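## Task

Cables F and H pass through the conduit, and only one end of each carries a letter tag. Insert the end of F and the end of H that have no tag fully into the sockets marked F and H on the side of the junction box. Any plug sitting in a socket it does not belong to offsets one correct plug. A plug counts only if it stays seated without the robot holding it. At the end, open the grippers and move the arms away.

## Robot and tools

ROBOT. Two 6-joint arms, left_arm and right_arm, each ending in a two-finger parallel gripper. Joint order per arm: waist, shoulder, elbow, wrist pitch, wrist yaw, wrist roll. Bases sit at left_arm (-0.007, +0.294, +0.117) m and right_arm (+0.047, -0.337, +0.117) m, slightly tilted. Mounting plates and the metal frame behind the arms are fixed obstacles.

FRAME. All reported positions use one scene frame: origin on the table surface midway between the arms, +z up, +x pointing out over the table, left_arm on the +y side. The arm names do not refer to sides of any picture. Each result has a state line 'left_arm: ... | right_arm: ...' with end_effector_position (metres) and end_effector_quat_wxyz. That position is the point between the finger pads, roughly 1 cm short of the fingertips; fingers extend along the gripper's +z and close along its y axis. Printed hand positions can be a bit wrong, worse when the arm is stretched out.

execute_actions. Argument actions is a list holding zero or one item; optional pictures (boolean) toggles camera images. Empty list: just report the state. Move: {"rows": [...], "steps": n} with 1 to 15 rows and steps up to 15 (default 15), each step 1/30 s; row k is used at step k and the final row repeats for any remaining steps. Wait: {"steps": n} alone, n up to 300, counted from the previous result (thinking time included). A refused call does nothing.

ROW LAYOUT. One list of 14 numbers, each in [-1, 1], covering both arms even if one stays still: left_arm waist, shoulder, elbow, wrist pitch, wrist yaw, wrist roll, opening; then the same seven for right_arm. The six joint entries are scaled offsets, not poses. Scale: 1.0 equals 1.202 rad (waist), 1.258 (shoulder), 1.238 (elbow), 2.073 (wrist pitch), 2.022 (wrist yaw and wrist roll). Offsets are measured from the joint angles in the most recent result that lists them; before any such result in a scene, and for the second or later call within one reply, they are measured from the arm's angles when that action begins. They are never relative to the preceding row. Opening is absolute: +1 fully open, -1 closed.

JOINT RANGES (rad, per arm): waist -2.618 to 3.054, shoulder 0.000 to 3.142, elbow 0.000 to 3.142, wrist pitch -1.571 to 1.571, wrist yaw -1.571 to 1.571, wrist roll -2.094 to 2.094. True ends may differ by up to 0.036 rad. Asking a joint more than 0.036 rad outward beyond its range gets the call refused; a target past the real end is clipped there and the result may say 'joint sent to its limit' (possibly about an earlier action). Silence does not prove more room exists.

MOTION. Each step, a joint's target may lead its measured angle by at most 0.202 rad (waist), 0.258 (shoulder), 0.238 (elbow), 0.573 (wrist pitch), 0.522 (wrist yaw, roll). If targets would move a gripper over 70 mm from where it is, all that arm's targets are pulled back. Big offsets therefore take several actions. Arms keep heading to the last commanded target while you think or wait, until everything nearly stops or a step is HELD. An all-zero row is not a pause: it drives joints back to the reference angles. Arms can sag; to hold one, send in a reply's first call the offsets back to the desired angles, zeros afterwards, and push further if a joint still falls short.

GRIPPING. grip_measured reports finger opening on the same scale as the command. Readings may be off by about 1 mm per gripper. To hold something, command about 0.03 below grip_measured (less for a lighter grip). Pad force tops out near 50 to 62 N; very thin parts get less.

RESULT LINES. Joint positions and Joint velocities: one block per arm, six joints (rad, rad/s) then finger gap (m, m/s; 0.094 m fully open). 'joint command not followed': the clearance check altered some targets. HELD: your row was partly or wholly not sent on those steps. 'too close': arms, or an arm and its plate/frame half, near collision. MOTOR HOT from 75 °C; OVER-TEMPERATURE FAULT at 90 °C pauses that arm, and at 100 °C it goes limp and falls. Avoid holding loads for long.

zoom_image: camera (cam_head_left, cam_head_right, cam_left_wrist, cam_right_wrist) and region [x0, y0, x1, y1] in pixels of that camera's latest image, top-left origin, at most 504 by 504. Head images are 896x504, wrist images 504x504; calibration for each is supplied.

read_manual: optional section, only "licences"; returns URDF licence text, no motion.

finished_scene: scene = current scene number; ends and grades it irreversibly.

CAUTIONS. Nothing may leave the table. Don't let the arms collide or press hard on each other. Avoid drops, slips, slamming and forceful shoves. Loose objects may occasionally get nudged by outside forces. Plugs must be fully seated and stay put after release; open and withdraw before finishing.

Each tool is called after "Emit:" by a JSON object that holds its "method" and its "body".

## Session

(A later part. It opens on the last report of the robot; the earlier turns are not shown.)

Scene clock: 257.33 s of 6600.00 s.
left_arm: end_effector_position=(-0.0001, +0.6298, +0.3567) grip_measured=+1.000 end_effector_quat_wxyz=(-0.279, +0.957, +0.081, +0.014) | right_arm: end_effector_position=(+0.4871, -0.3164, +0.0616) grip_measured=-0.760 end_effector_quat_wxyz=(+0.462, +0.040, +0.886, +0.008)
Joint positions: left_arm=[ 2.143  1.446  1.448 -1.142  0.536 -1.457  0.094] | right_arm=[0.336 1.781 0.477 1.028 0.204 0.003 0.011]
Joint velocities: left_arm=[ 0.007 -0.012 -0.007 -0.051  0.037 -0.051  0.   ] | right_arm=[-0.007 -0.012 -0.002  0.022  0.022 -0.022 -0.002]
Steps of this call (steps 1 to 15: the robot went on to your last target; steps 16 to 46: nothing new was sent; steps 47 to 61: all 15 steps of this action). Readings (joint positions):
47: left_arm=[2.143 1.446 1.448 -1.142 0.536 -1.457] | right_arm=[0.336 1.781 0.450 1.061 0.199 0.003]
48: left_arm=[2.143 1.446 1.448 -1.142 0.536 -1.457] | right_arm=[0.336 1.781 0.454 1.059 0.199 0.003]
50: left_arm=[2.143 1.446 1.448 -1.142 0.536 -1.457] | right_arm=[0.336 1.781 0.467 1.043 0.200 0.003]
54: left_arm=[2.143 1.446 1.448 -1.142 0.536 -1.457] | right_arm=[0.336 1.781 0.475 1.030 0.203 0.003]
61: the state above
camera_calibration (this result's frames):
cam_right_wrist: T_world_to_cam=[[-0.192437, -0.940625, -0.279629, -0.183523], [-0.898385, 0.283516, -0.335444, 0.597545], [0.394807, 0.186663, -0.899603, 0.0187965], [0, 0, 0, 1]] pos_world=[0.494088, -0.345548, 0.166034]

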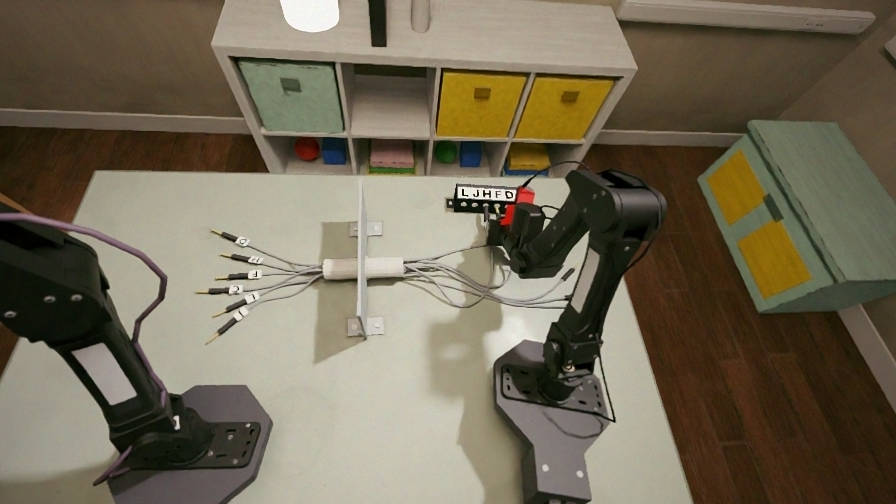

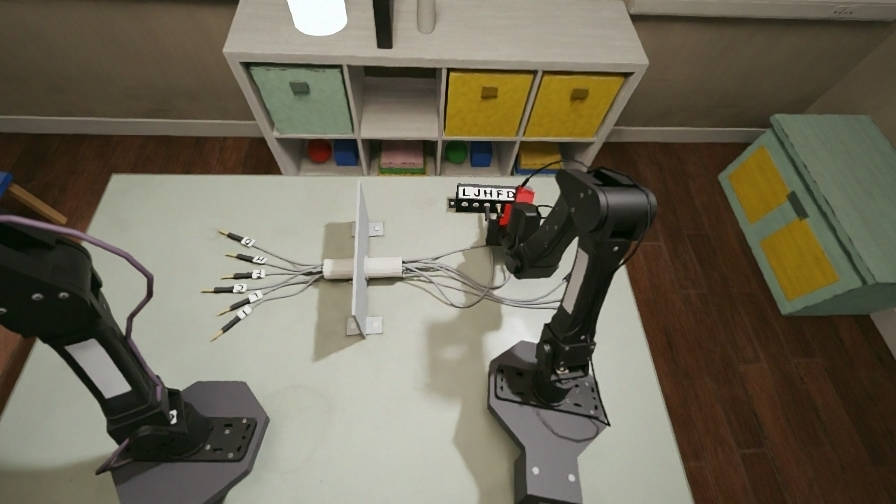

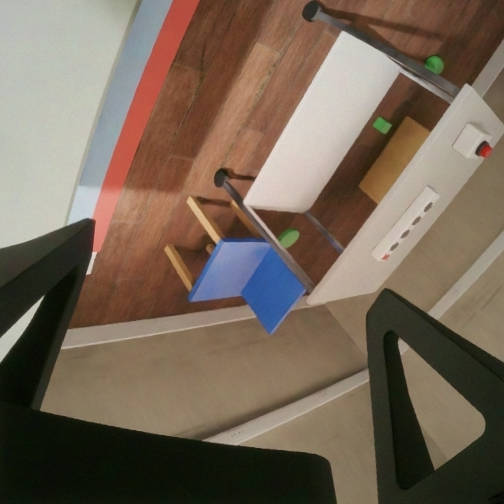

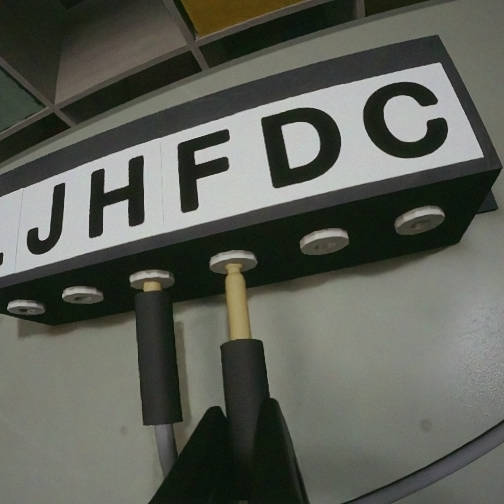

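Emit:
{"method": "execute_actions", "body": {"actions": [{"rows":[[0,0,0,0,0,0,1,0,0,0.035,0.01,0,0,-0.81],[0,0,0,0,0,0,1,0,0.006,0.05,0.008,0,0,-0.81],[0,0,0,0,0,0,1,0,0.012,0.062,0.004,0,0,-0.81]],"steps":15}]}}

Emit:
{"method": "zoom_image", "body": {"camera": "cam_right_wrist", "region": [120,200,340,360]}}

Scene clock: 258.57 s of 6600.00 s.
left_arm: end_effector_position=(-0.0001, +0.6298, +0.3567) grip_measured=+1.000 end_effector_quat_wxyz=(-0.279, +0.957, +0.081, +0.014) | right_arm: end_effector_position=(+0.4916, -0.3165, +0.0603) grip_measured=-0.760 end_effector_quat_wxyz=(+0.459, +0.041, +0.887, +0.006)
Joint positions: left_arm=[ 2.143  1.446  1.448 -1.142  0.536 -1.457  0.094] | right_arm=[0.336 1.787 0.499 1.005 0.208 0.003 0.011]
Joint velocities: left_arm=[ 0.007 -0.017 -0.007 -0.051 -0.007 -0.037  0.   ] | right_arm=[ 0.002 -0.007 -0.002  0.051 -0.007  0.022 -0.   ]
Steps of this call (steps 1 to 15: the robot went on to your last target; steps 16 to 22: nothing new was sent; steps 23 to 37: all 15 steps of this action). Readings (joint positions):
23: left_arm=[2.143 1.446 1.448 -1.142 0.536 -1.457] | right_arm=[0.336 1.781 0.477 1.027 0.204 0.003]
24: left_arm=[2.143 1.446 1.448 -1.142 0.536 -1.457] | right_arm=[0.336 1.781 0.481 1.024 0.204 0.003]
26: left_arm=[2.143 1.446 1.448 -1.142 0.536 -1.457] | right_arm=[0.336 1.785 0.498 1.006 0.208 0.003]
30: left_arm=[2.143 1.446 1.448 -1.142 0.536 -1.457] | right_arm=[0.336 1.787 0.499 1.005 0.208 0.003]
37: the state above
camera_calibration (this result's frames):
cam_right_wrist: T_world_to_cam=[[-0.196806, -0.941022, -0.275218, -0.18139], [-0.899861, 0.284814, -0.33035, 0.60196], [0.389253, 0.182643, -0.902842, 0.0175141], [0, 0, 0, 1]] pos_world=[0.499164, -0.345338, 0.164748]

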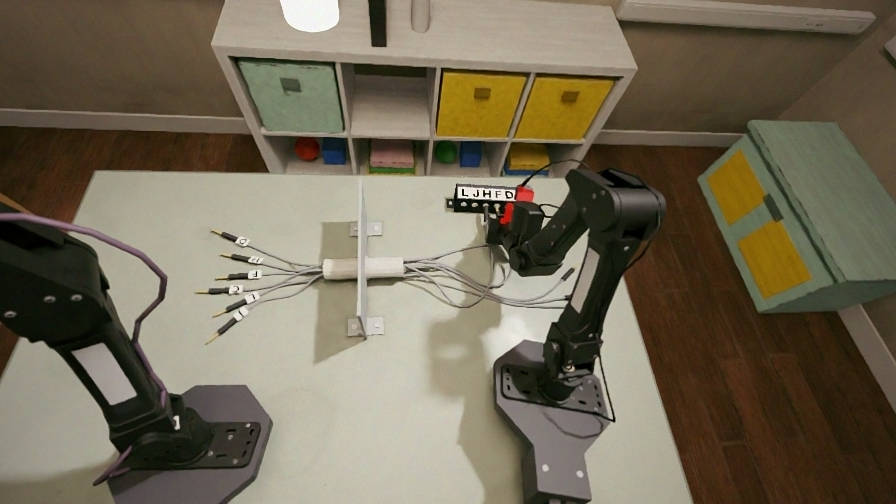

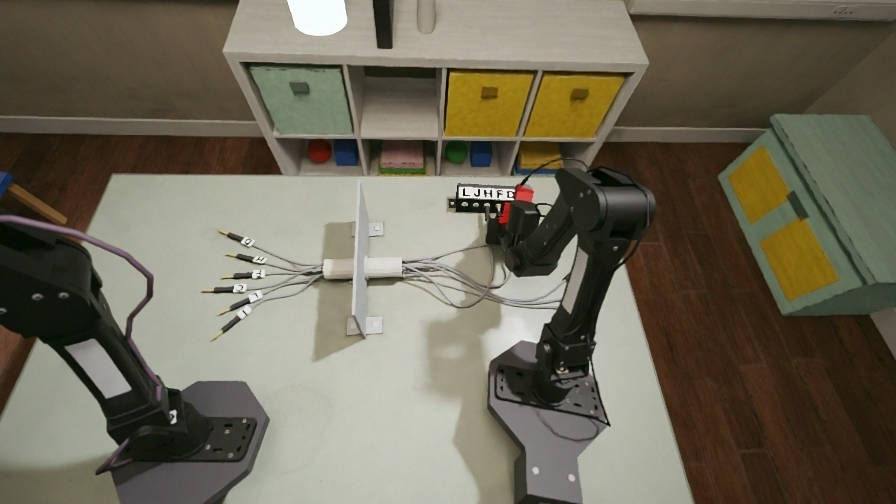

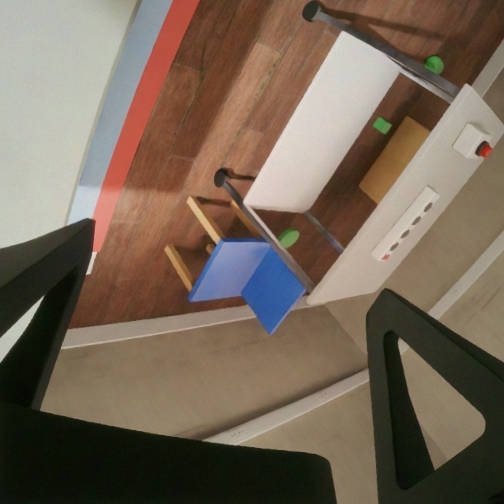

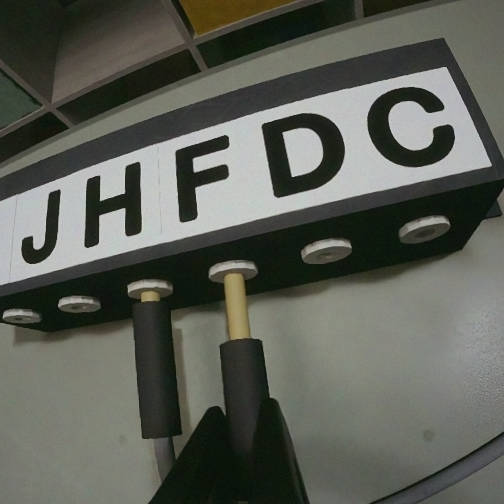

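Region (120, 200, 340, 360) of cam_right_wrist's 504x504 image, scaled by 2.291, with more detail than that image has; it fills the top 367 rows of this view, and the rest is white.

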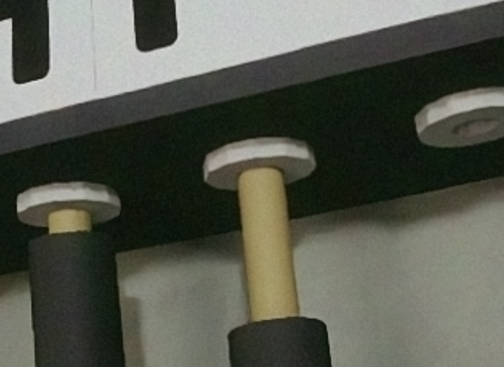

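Emit:
{"method": "execute_actions", "body": {"actions": [{"rows":[[0,0,0,0,0,0,1,0,0.008,0.035,0.014,0,0,-0.81],[0,0,0,0,0,0,1,0,0.014,0.05,0.014,0,0,-0.81],[0,0,0,0,0,0,1,0,0.02,0.065,0.012,0,0,-0.81],[0,0,0,0,0,0,1,0,0.024,0.08,0.010,0,0,-0.81]],"steps":15}]}}

Scene clock: 260.07 s of 6600.00 s.
left_arm: end_effector_position=(-0.0001, +0.6298, +0.3567) grip_measured=+1.000 end_effector_quat_wxyz=(-0.279, +0.957, +0.081, +0.014) | right_arm: end_effector_position=(+0.4985, -0.3164, +0.0553) grip_measured=-0.760 end_effector_quat_wxyz=(+0.453, +0.041, +0.891, +0.002)
Joint positions: left_arm=[ 2.143  1.446  1.448 -1.142  0.536 -1.457  0.094] | right_arm=[0.336 1.81  0.538 0.975 0.216 0.003 0.011]
Joint velocities: left_arm=[-0.007 -0.007  0.002  0.022  0.007 -0.125  0.   ] | right_arm=[ 0.002 -0.002  0.002  0.051  0.022 -0.051  0.001]
Steps of this call (steps 1 to 15: the robot went on to your last target; steps 16 to 30: nothing new was sent; steps 31 to 45: all 15 steps of this action). Readings (joint positions):
31: left_arm=[2.143 1.446 1.448 -1.142 0.536 -1.457] | right_arm=[0.336 1.787 0.499 1.005 0.209 0.003]
32: left_arm=[2.143 1.446 1.448 -1.142 0.536 -1.457] | right_arm=[0.336 1.787 0.499 1.005 0.209 0.003]
34: left_arm=[2.143 1.446 1.448 -1.142 0.536 -1.457] | right_arm=[0.336 1.789 0.507 0.994 0.210 0.003]
38: left_arm=[2.143 1.446 1.448 -1.142 0.536 -1.457] | right_arm=[0.336 1.810 0.538 0.976 0.216 0.003]
45: the state above
camera_calibration (this result's frames):
cam_right_wrist: T_world_to_cam=[[-0.204596, -0.941824, -0.26666, -0.178086], [-0.903222, 0.286646, -0.319411, 0.608183], [0.377266, 0.175503, -0.909323, 0.0143129], [0, 0, 0, 1]] pos_world=[0.507489, -0.344571, 0.159787]

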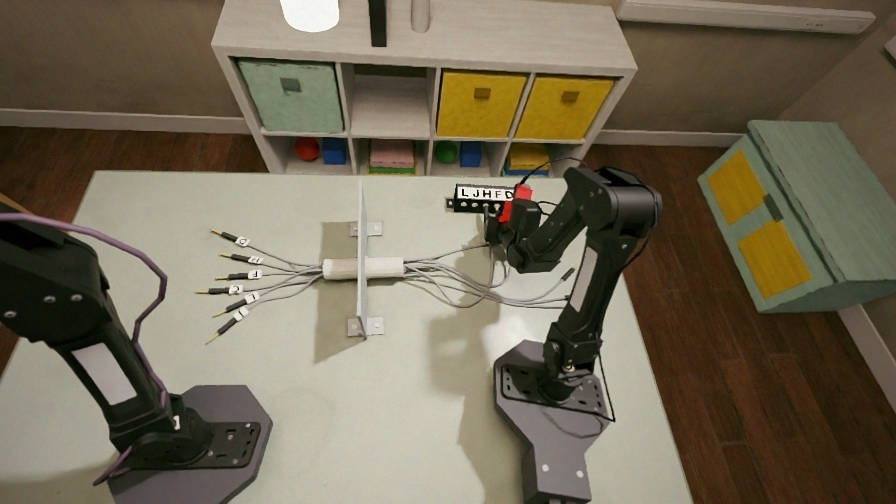

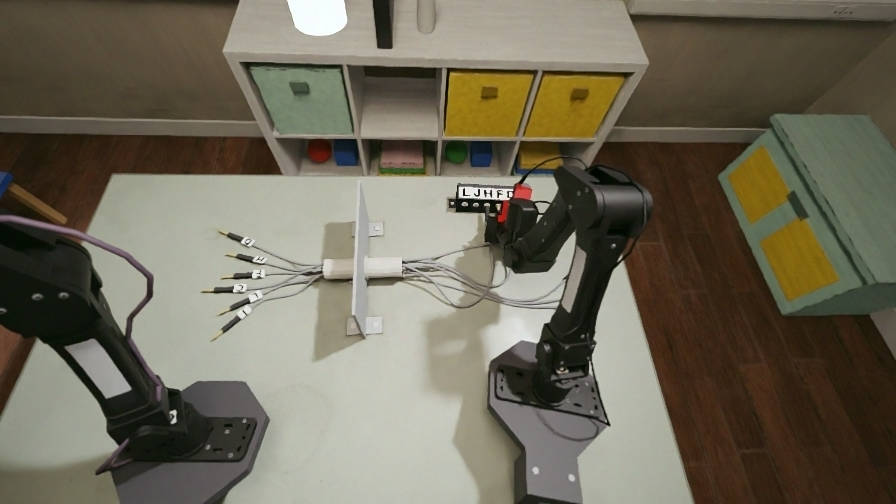

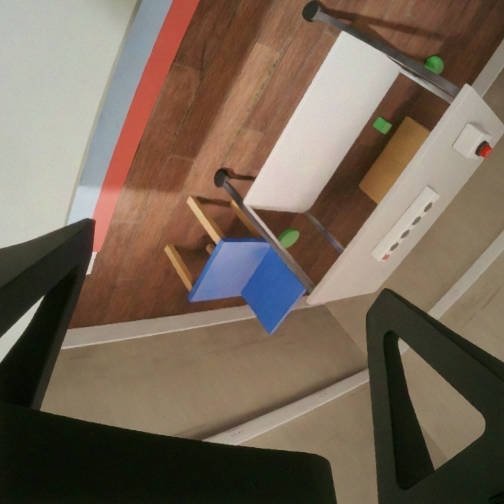

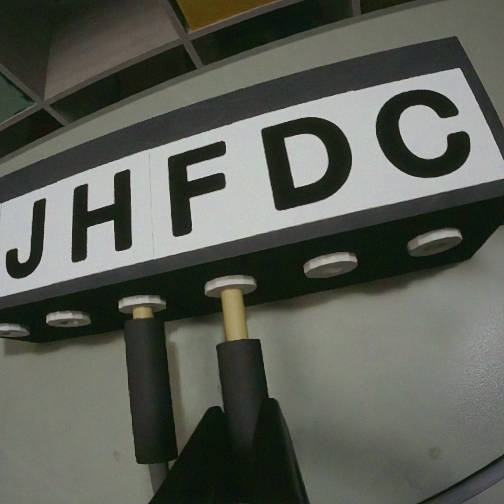

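Progressing. Continue.

Emit:
{"method": "execute_actions", "body": {"actions": [{"rows":[[0,0,0,0,0,0,1,0,0.004,0.04,0.018,0,0,-0.81],[0,0,0,0,0,0,1,0,0.008,0.06,0.018,0,0,-0.81],[0,0,0,0,0,0,1,0,0.012,0.08,0.016,0,0,-0.81],[0,0,0,0,0,0,1,0,0.014,0.10,0.014,0,0,-0.81]],"steps":15}]}}

Emit:
{"method": "zoom_image", "body": {"camera": "cam_right_wrist", "region": [100,240,320,400]}}

Scene clock: 261.40 s of 6600.00 s.
left_arm: end_effector_position=(-0.0001, +0.6298, +0.3567) grip_measured=+1.000 end_effector_quat_wxyz=(-0.279, +0.957, +0.081, +0.014) | right_arm: end_effector_position=(+0.5123, -0.3168, +0.0556) grip_measured=-0.760 end_effector_quat_wxyz=(+0.452, +0.044, +0.891, -0.002)
Joint positions: left_arm=[ 2.143  1.446  1.448 -1.142  0.536 -1.457  0.094] | right_arm=[0.336 1.825 0.597 0.93  0.227 0.003 0.011]
Joint velocities: left_arm=[-0.007 -0.007 -0.007  0.066  0.022  0.051  0.   ] | right_arm=[ 0.007 -0.017  0.007 -0.007 -0.007 -0.066  0.   ]
Steps of this call (steps 1 to 15: the robot went on to your last target; steps 16 to 25: nothing new was sent; steps 26 to 40: all 15 steps of this action). Readings (joint positions):
26: left_arm=[2.143 1.446 1.448 -1.142 0.536 -1.457] | right_arm=[0.336 1.810 0.538 0.974 0.216 0.003]
27: left_arm=[2.143 1.446 1.448 -1.142 0.536 -1.457] | right_arm=[0.336 1.810 0.539 0.973 0.217 0.003]
29: left_arm=[2.143 1.446 1.448 -1.142 0.536 -1.457] | right_arm=[0.336 1.813 0.557 0.959 0.219 0.003]
33: left_arm=[2.143 1.446 1.448 -1.142 0.536 -1.457] | right_arm=[0.336 1.825 0.594 0.935 0.226 0.003]
40: the state above
camera_calibration (this result's frames):
cam_right_wrist: T_world_to_cam=[[-0.213031, -0.941748, -0.260246, -0.171645], [-0.901392, 0.292206, -0.319544, 0.62169], [0.376975, 0.166511, -0.911133, 0.00688027], [0, 0, 0, 1]] pos_world=[0.521227, -0.344453, 0.160256]

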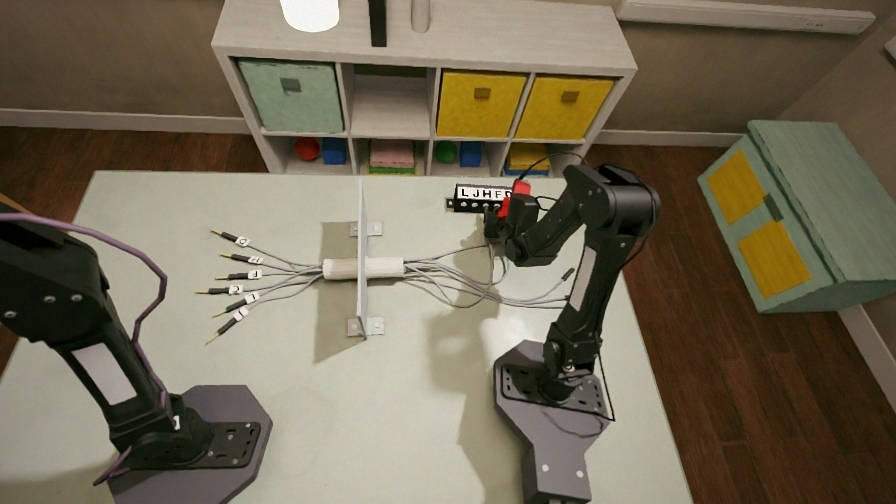

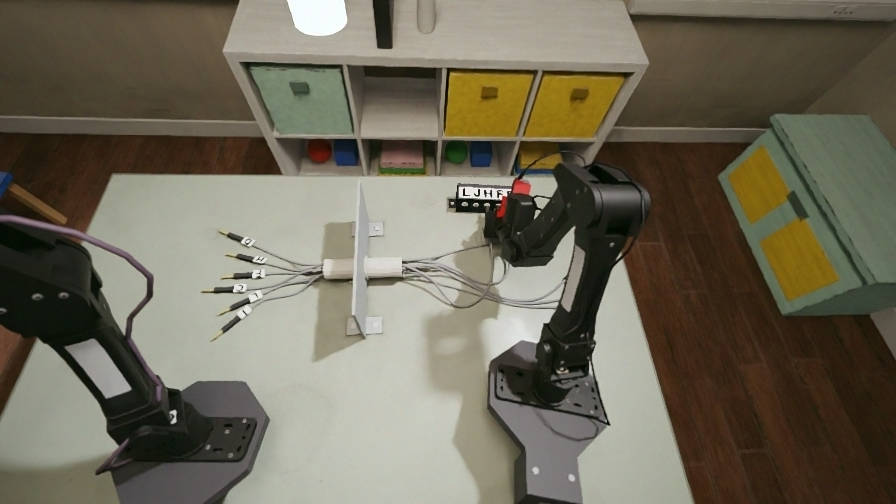

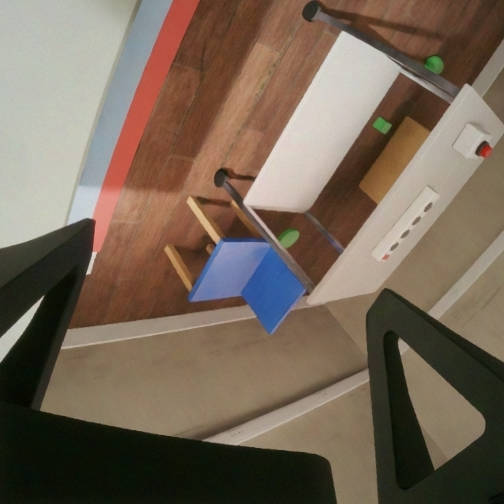

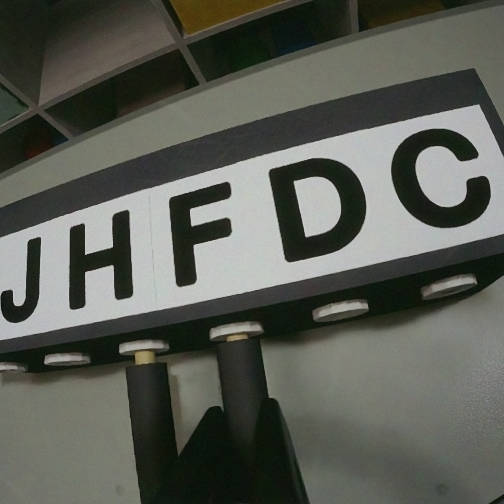

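Region (100, 240, 320, 400) of cam_right_wrist's 504x504 image, scaled by 2.291, with more detail than that image has; it fills the top 367 rows of this view, and the rest is white.

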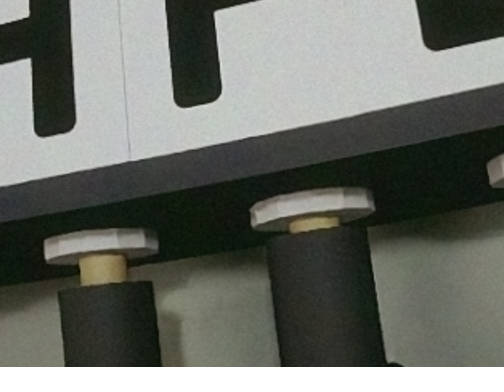

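Emit:
{"method": "execute_actions", "body": {"actions": [{"rows":[[0,0,0,0,0,0,1,0,0.004,0.03,0.018,0,0,-0.81],[0,0,0,0,0,0,1,0,0.006,0.045,0.018,0,0,-0.81],[0,0,0,0,0,0,1,0,0.008,0.06,0.016,0,0,-0.81]],"steps":15}]}}

Emit:
{"method": "zoom_image", "body": {"camera": "cam_right_wrist", "region": [100,260,320,420]}}

Scene clock: 262.57 s of 6600.00 s.
left_arm: end_effector_position=(-0.0001, +0.6298, +0.3567) grip_measured=+1.000 end_effector_quat_wxyz=(-0.279, +0.957, +0.081, +0.014) | right_arm: end_effector_position=(+0.5143, -0.3171, +0.0553) grip_measured=-0.760 end_effector_quat_wxyz=(+0.450, +0.044, +0.892, -0.004)
Joint positions: left_arm=[ 2.143  1.446  1.448 -1.142  0.536 -1.457  0.094] | right_arm=[0.336 1.825 0.609 0.913 0.23  0.003 0.011]
Joint velocities: left_arm=[-0.007 -0.007 -0.002  0.007 -0.037 -0.037  0.   ] | right_arm=[-0.002  0.012  0.017  0.051  0.051 -0.007 -0.001]
Steps of this call (steps 1 to 15: the robot went on to your last target; steps 16 to 20: nothing new was sent; steps 21 to 35: all 15 steps of this action). Readings (joint positions):
21: left_arm=[2.143 1.446 1.448 -1.142 0.536 -1.457] | right_arm=[0.336 1.825 0.598 0.927 0.228 0.003]
22: left_arm=[2.143 1.446 1.448 -1.142 0.536 -1.457] | right_arm=[0.336 1.825 0.598 0.927 0.228 0.003]
24: left_arm=[2.143 1.446 1.448 -1.142 0.536 -1.457] | right_arm=[0.336 1.825 0.605 0.920 0.229 0.003]
28: left_arm=[2.143 1.446 1.448 -1.142 0.536 -1.457] | right_arm=[0.336 1.825 0.609 0.913 0.230 0.003]
35: the state above
camera_calibration (this result's frames):
cam_right_wrist: T_world_to_cam=[[-0.215925, -0.942021, -0.256854, -0.170354], [-0.902664, 0.292877, -0.31531, 0.624082], [0.372255, 0.16377, -0.913568, 0.00760778], [0, 0, 0, 1]] pos_world=[0.523721, -0.344502, 0.159973]

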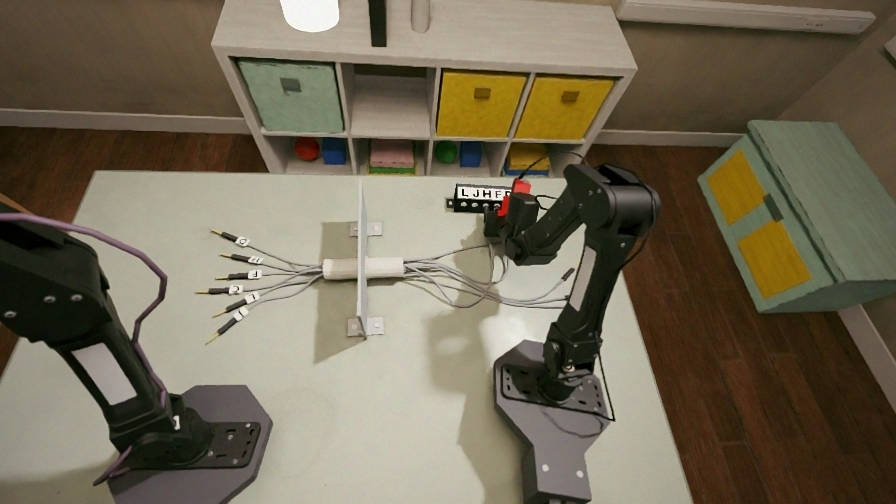

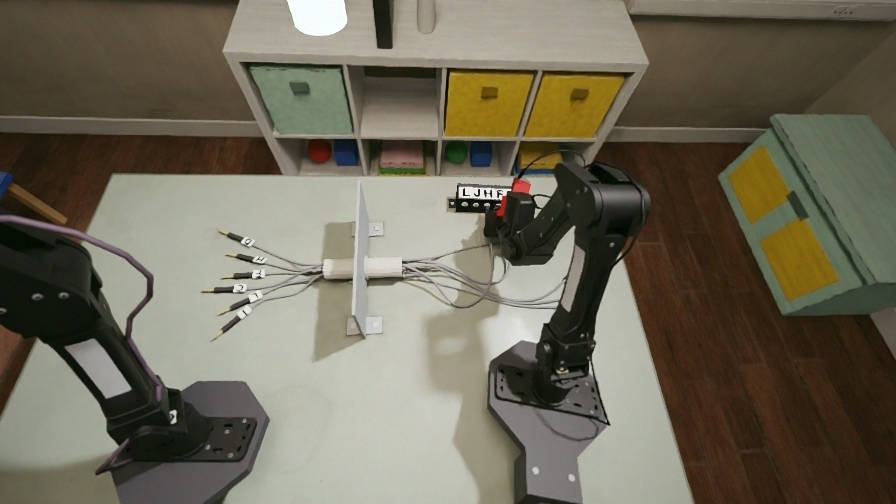

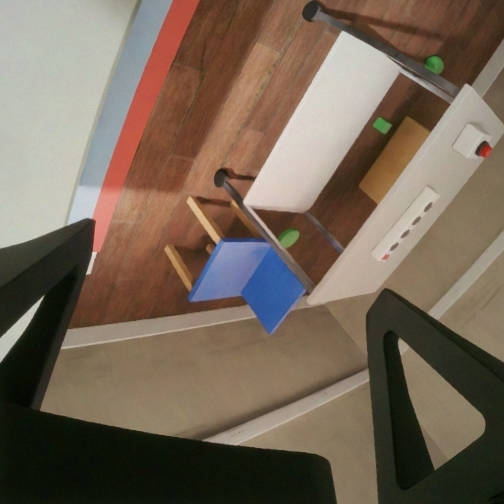

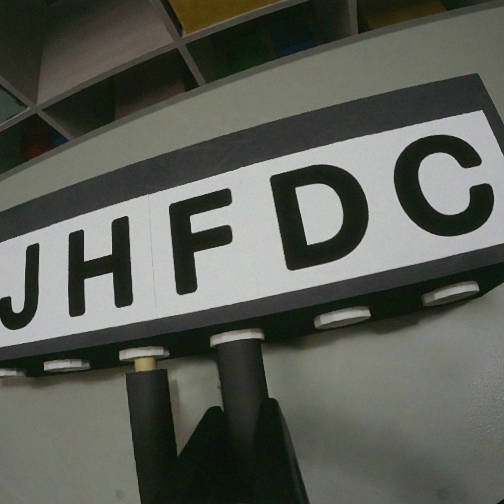

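Region (100, 260, 320, 420) of cam_right_wrist's 504x504 image, scaled by 2.291, with more detail than that image has; it fills the top 367 rows of this view, and the rest is white.

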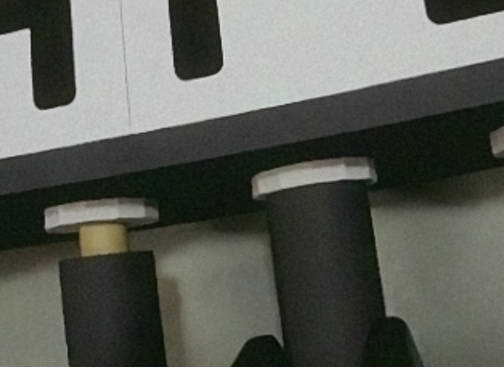

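Emit:
{"method": "execute_actions", "body": {"actions": [{"rows":[[0,0,0,0,0,0,1,0,0,0,0,0,0,-0.68],[0,0,0,0,0,0,1,0,0,0,0,0,0,-0.6],[0,0,0,0,0,0,1,0,0,0,0,0,0,-0.6],[0,0,0,0,0,0,1,0,0,-0.03,0.005,0,0,-0.6],[0,0,0,0,0,0,1,0,-0.04,-0.04,0.008,0,0,-0.6],[0,0,0,0,0,0,1,0,-0.06,-0.04,0.008,0,0,-0.6],[0,0,0,0,0,0,1,0,-0.08,-0.04,0.008,0,0,-0.6],[0,0,0,0,0,0,1,0,-0.08,-0.04,0.008,0,0,-0.6],[0,0,0,0,0,0,1,0,-0.08,-0.04,0.008,0,0,-0.6],[0,0,0,0,0,0,1,0.03,-0.08,-0.04,0.008,0,0,-0.6],[0,0,0,0,0,0,1,0.055,-0.08,-0.04,0.008,0,0,-0.6],[0,0,0,0,0,0,1,0.068,-0.08,-0.04,0.008,0,0,-0.6]],"steps":15}], "pictures": false}}

Emit:
{"method": "execute_actions", "body": {"actions": [{"steps":8}]}}

Scene clock: 265.13 s of 6600.00 s.
left_arm: end_effector_position=(-0.0001, +0.6298, +0.3567) grip_measured=+1.000 end_effector_quat_wxyz=(-0.279, +0.957, +0.081, +0.014) | right_arm: end_effector_position=(+0.5117, -0.2921, +0.0822) grip_measured=-0.603 end_effector_quat_wxyz=(+0.473, +0.027, +0.880, +0.021)
Joint positions: left_arm=[ 2.143  1.446  1.448 -1.142  0.536 -1.457  0.094] | right_arm=[0.401 1.749 0.572 0.922 0.231 0.003 0.019]
Joint velocities: left_arm=[ 0.002 -0.002  0.012 -0.037  0.007 -0.007  0.   ] | right_arm=[ 0.261  0.017 -0.012 -0.007 -0.198 -0.051 -0.   ]
Steps of this call (steps 1 to 15: the robot went on to your last target; steps 16 to 62: nothing new was sent; steps 63 to 77: all 15 steps of this action). Readings (joint positions):
63: left_arm=[2.143 1.446 1.448 -1.142 0.536 -1.457] | right_arm=[0.336 1.825 0.609 0.909 0.230 0.003]
64: left_arm=[2.143 1.446 1.448 -1.142 0.536 -1.457] | right_arm=[0.336 1.825 0.609 0.909 0.230 0.003]
66: left_arm=[2.143 1.446 1.448 -1.142 0.536 -1.457] | right_arm=[0.336 1.825 0.607 0.910 0.230 0.003]
70: left_arm=[2.143 1.446 1.448 -1.142 0.536 -1.457] | right_arm=[0.336 1.787 0.574 0.909 0.230 0.003]
77: the state above

Scene clock: 265.40 s of 6600.00 s.
left_arm: end_effector_position=(-0.0001, +0.6298, +0.3567) grip_measured=+1.000 end_effector_quat_wxyz=(-0.279, +0.957, +0.081, +0.014) | right_arm: end_effector_position=(+0.5114, -0.2878, +0.0828) grip_measured=-0.603 end_effector_quat_wxyz=(+0.474, +0.024, +0.880, +0.025)
Joint positions: left_arm=[ 2.143  1.446  1.448 -1.142  0.536 -1.457  0.094] | right_arm=[0.41  1.749 0.572 0.922 0.229 0.003 0.019]
Joint velocities: left_arm=[-0.002  0.002 -0.002 -0.037  0.051 -0.007  0.   ] | right_arm=[ 0.012  0.002 -0.007 -0.007 -0.007 -0.051  0.001]
Steps of this call (steps 1 to 8: the robot went on to your last target). Readings (joint positions):
1: left_arm=[2.143 1.446 1.448 -1.142 0.536 -1.457] | right_arm=[0.408 1.749 0.572 0.922 0.230 0.003]
2: left_arm=[2.143 1.446 1.448 -1.142 0.536 -1.457] | right_arm=[0.410 1.749 0.572 0.922 0.229 0.003]
4: left_arm=[2.143 1.446 1.448 -1.142 0.536 -1.457] | right_arm=[0.410 1.749 0.572 0.922 0.229 0.003]
8: the state above
camera_calibration (this result's frames):
cam_right_wrist: T_world_to_cam=[[-0.142685, -0.944408, -0.296202, -0.171171], [-0.900391, 0.248127, -0.357393, 0.610996], [0.41102, 0.215702, -0.88574, 0.0218317], [0, 0, 0, 1]] pos_world=[0.516738, -0.317969, 0.187002]

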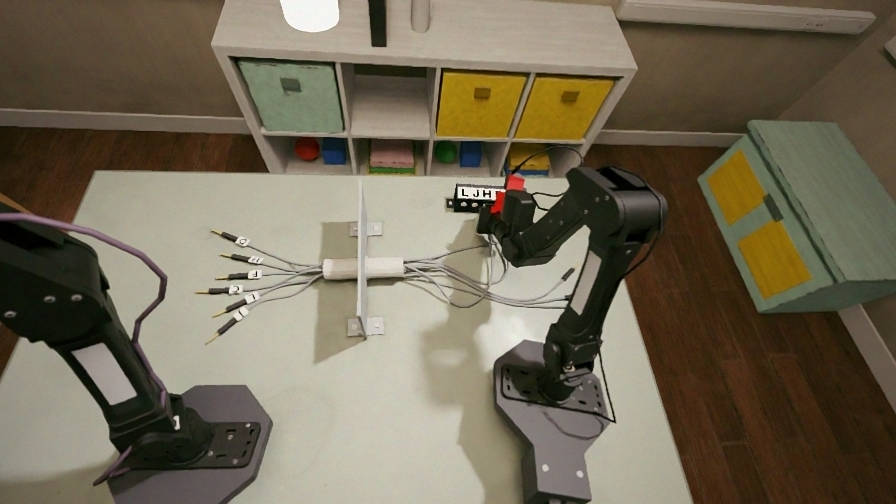

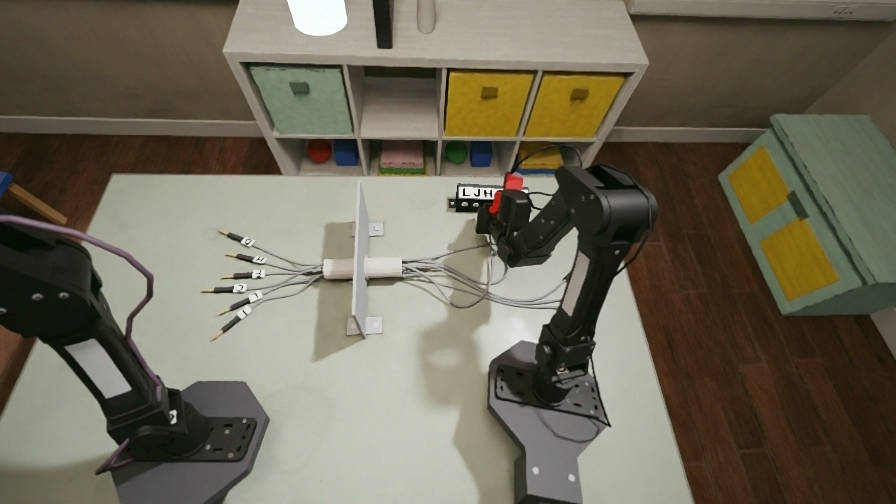

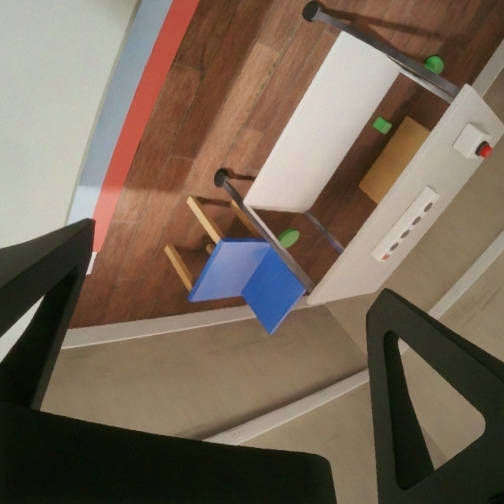

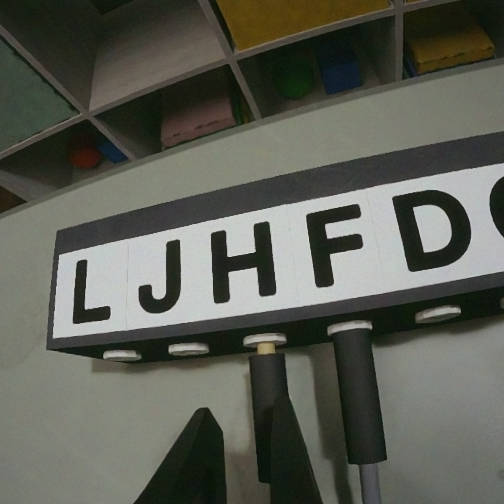

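Emit:
{"method": "execute_actions", "body": {"actions": []}}

Scene clock: 267.77 s of 6600.00 s.
left_arm: end_effector_position=(-0.0001, +0.6298, +0.3567) grip_measured=+1.000 end_effector_quat_wxyz=(-0.279, +0.957, +0.081, +0.014) | right_arm: end_effector_position=(+0.5114, -0.2878, +0.0828) grip_measured=-0.603 end_effector_quat_wxyz=(+0.474, +0.024, +0.880, +0.025)
Joint positions: left_arm=[ 2.143  1.446  1.448 -1.142  0.536 -1.457  0.094] | right_arm=[0.41  1.749 0.572 0.922 0.229 0.003 0.019]
Joint velocities: left_arm=[ 0.002 -0.017 -0.012 -0.051 -0.037  0.051  0.   ] | right_arm=[-0.002 -0.002  0.007  0.022  0.007 -0.007 -0.001]
Steps of this call (steps 1 to 15: the robot went on to your last target; steps 16 to 71: nothing new was sent). Readings (joint positions):
1: left_arm=[2.143 1.446 1.448 -1.142 0.536 -1.457] | right_arm=[0.410 1.749 0.572 0.922 0.229 0.003]
2: left_arm=[2.143 1.446 1.448 -1.142 0.536 -1.457] | right_arm=[0.410 1.749 0.572 0.922 0.229 0.003]
4: left_arm=[2.143 1.446 1.448 -1.142 0.536 -1.457] | right_arm=[0.410 1.749 0.572 0.922 0.229 0.003]
8: left_arm=[2.143 1.446 1.448 -1.142 0.536 -1.457] | right_arm=[0.410 1.749 0.572 0.922 0.229 0.003]
71: the state above
All arms were judged still, so your last target was given up. Only a new action makes them travel on or press farther. Fingers that are still opening or closing keep moving.
camera_calibration (this result's frames):
cam_right_wrist: T_world_to_cam=[[-0.142685, -0.944408, -0.296202, -0.171171], [-0.900391, 0.248127, -0.357393, 0.610996], [0.41102, 0.215702, -0.88574, 0.0218317], [0, 0, 0, 1]] pos_world=[0.516738, -0.317969, 0.187002]

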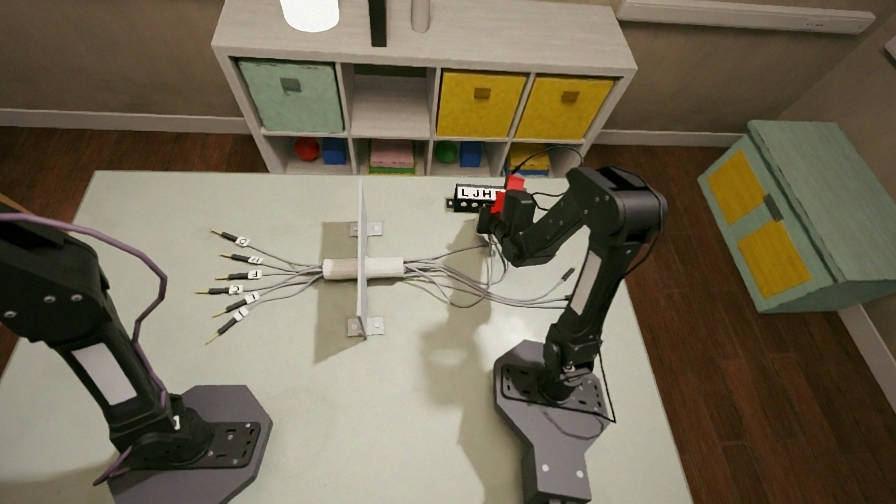

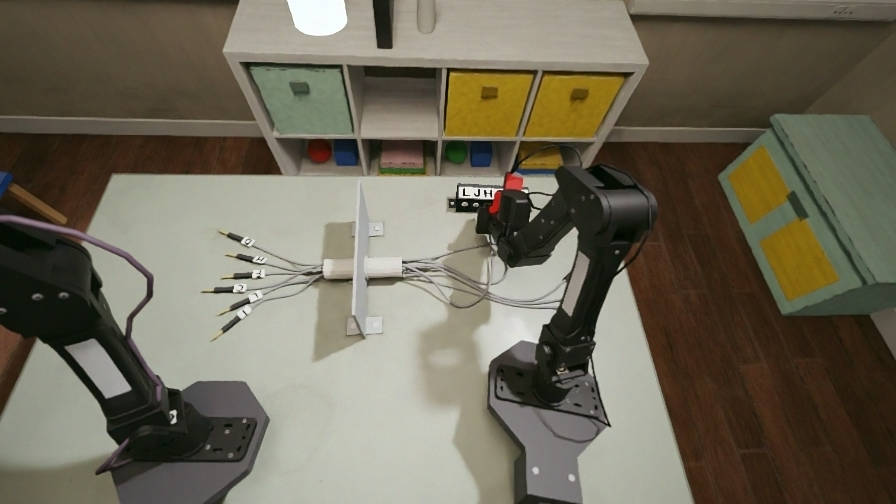

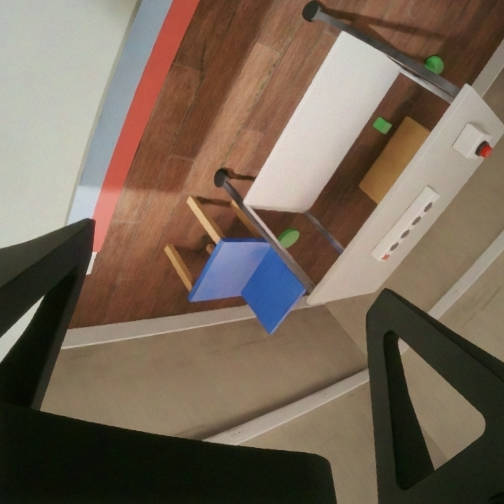

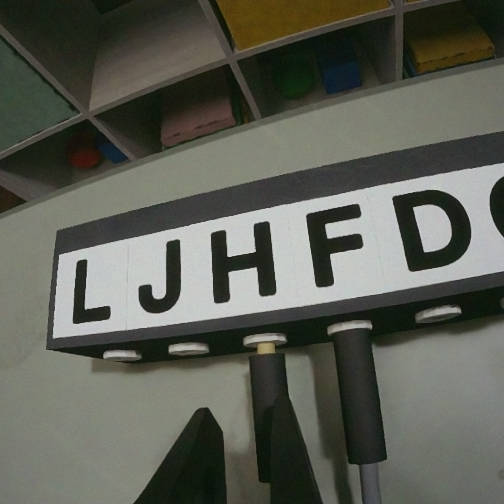

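Emit:
{"method": "execute_actions", "body": {"actions": [{"rows":[[0,0,0,0,0,0,1,-0.022,0,0,0,0,0,-0.5]],"steps":15}]}}

Scene clock: 269.27 s of 6600.00 s.
left_arm: end_effector_position=(-0.0001, +0.6298, +0.3567) grip_measured=+1.000 end_effector_quat_wxyz=(-0.279, +0.957, +0.081, +0.014) | right_arm: end_effector_position=(+0.5121, -0.2959, +0.0815) grip_measured=-0.503 end_effector_quat_wxyz=(+0.473, +0.030, +0.880, +0.018)
Joint positions: left_arm=[ 2.143  1.446  1.448 -1.142  0.536 -1.457  0.094] | right_arm=[0.392 1.749 0.572 0.922 0.229 0.003 0.023]
Joint velocities: left_arm=[-0.007 -0.007  0.012 -0.051  0.051  0.022  0.   ] | right_arm=[-0.027 -0.007  0.002  0.022  0.022 -0.037 -0.001]
Steps of this call (steps 1 to 30: nothing new was sent; steps 31 to 45: all 15 steps of this action). Readings (joint positions):
31: left_arm=[2.143 1.446 1.448 -1.142 0.536 -1.457] | right_arm=[0.409 1.749 0.572 0.922 0.229 0.003]
32: left_arm=[2.143 1.446 1.448 -1.142 0.536 -1.457] | right_arm=[0.406 1.749 0.572 0.922 0.229 0.003]
34: left_arm=[2.143 1.446 1.448 -1.142 0.536 -1.457] | right_arm=[0.397 1.749 0.572 0.922 0.229 0.003]
38: left_arm=[2.143 1.446 1.448 -1.142 0.536 -1.457] | right_arm=[0.392 1.749 0.572 0.922 0.229 0.003]
45: the state above
camera_calibration (this result's frames):
cam_right_wrist: T_world_to_cam=[[-0.15924, -0.943555, -0.290426, -0.170858], [-0.896895, 0.261207, -0.356861, 0.615205], [0.412579, 0.203655, -0.887864, 0.0179444], [0, 0, 0, 1]] pos_world=[0.517164, -0.325564, 0.185853]

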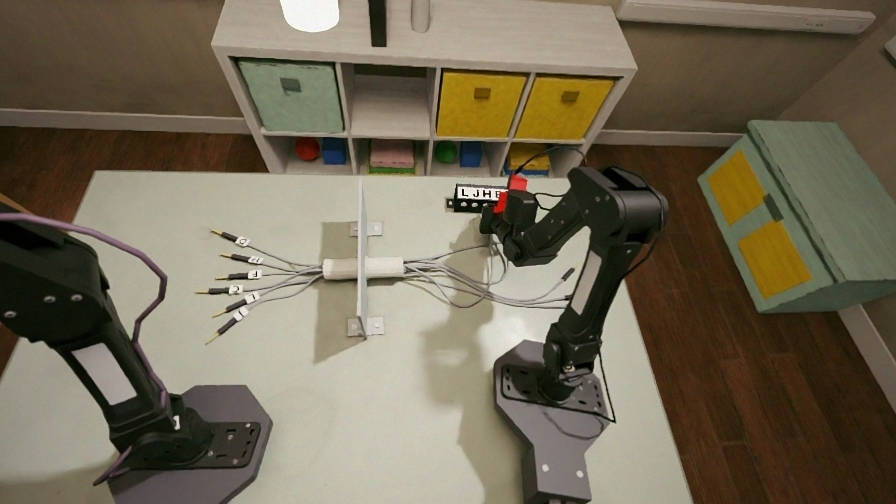

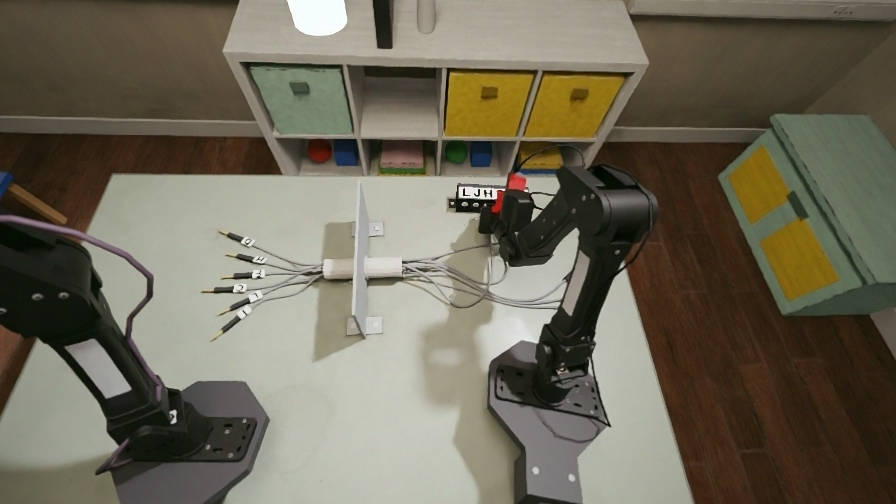

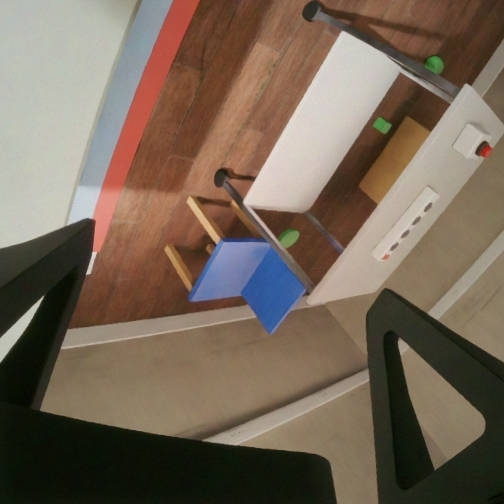

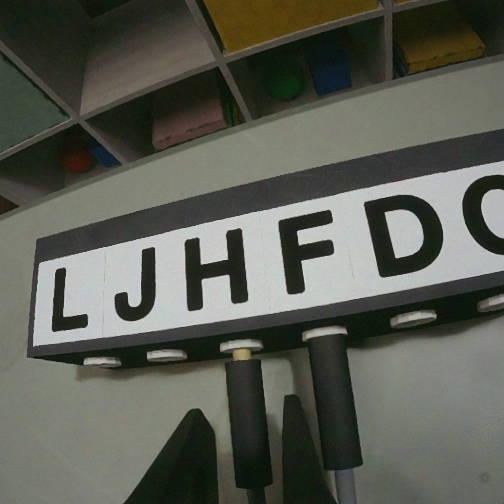

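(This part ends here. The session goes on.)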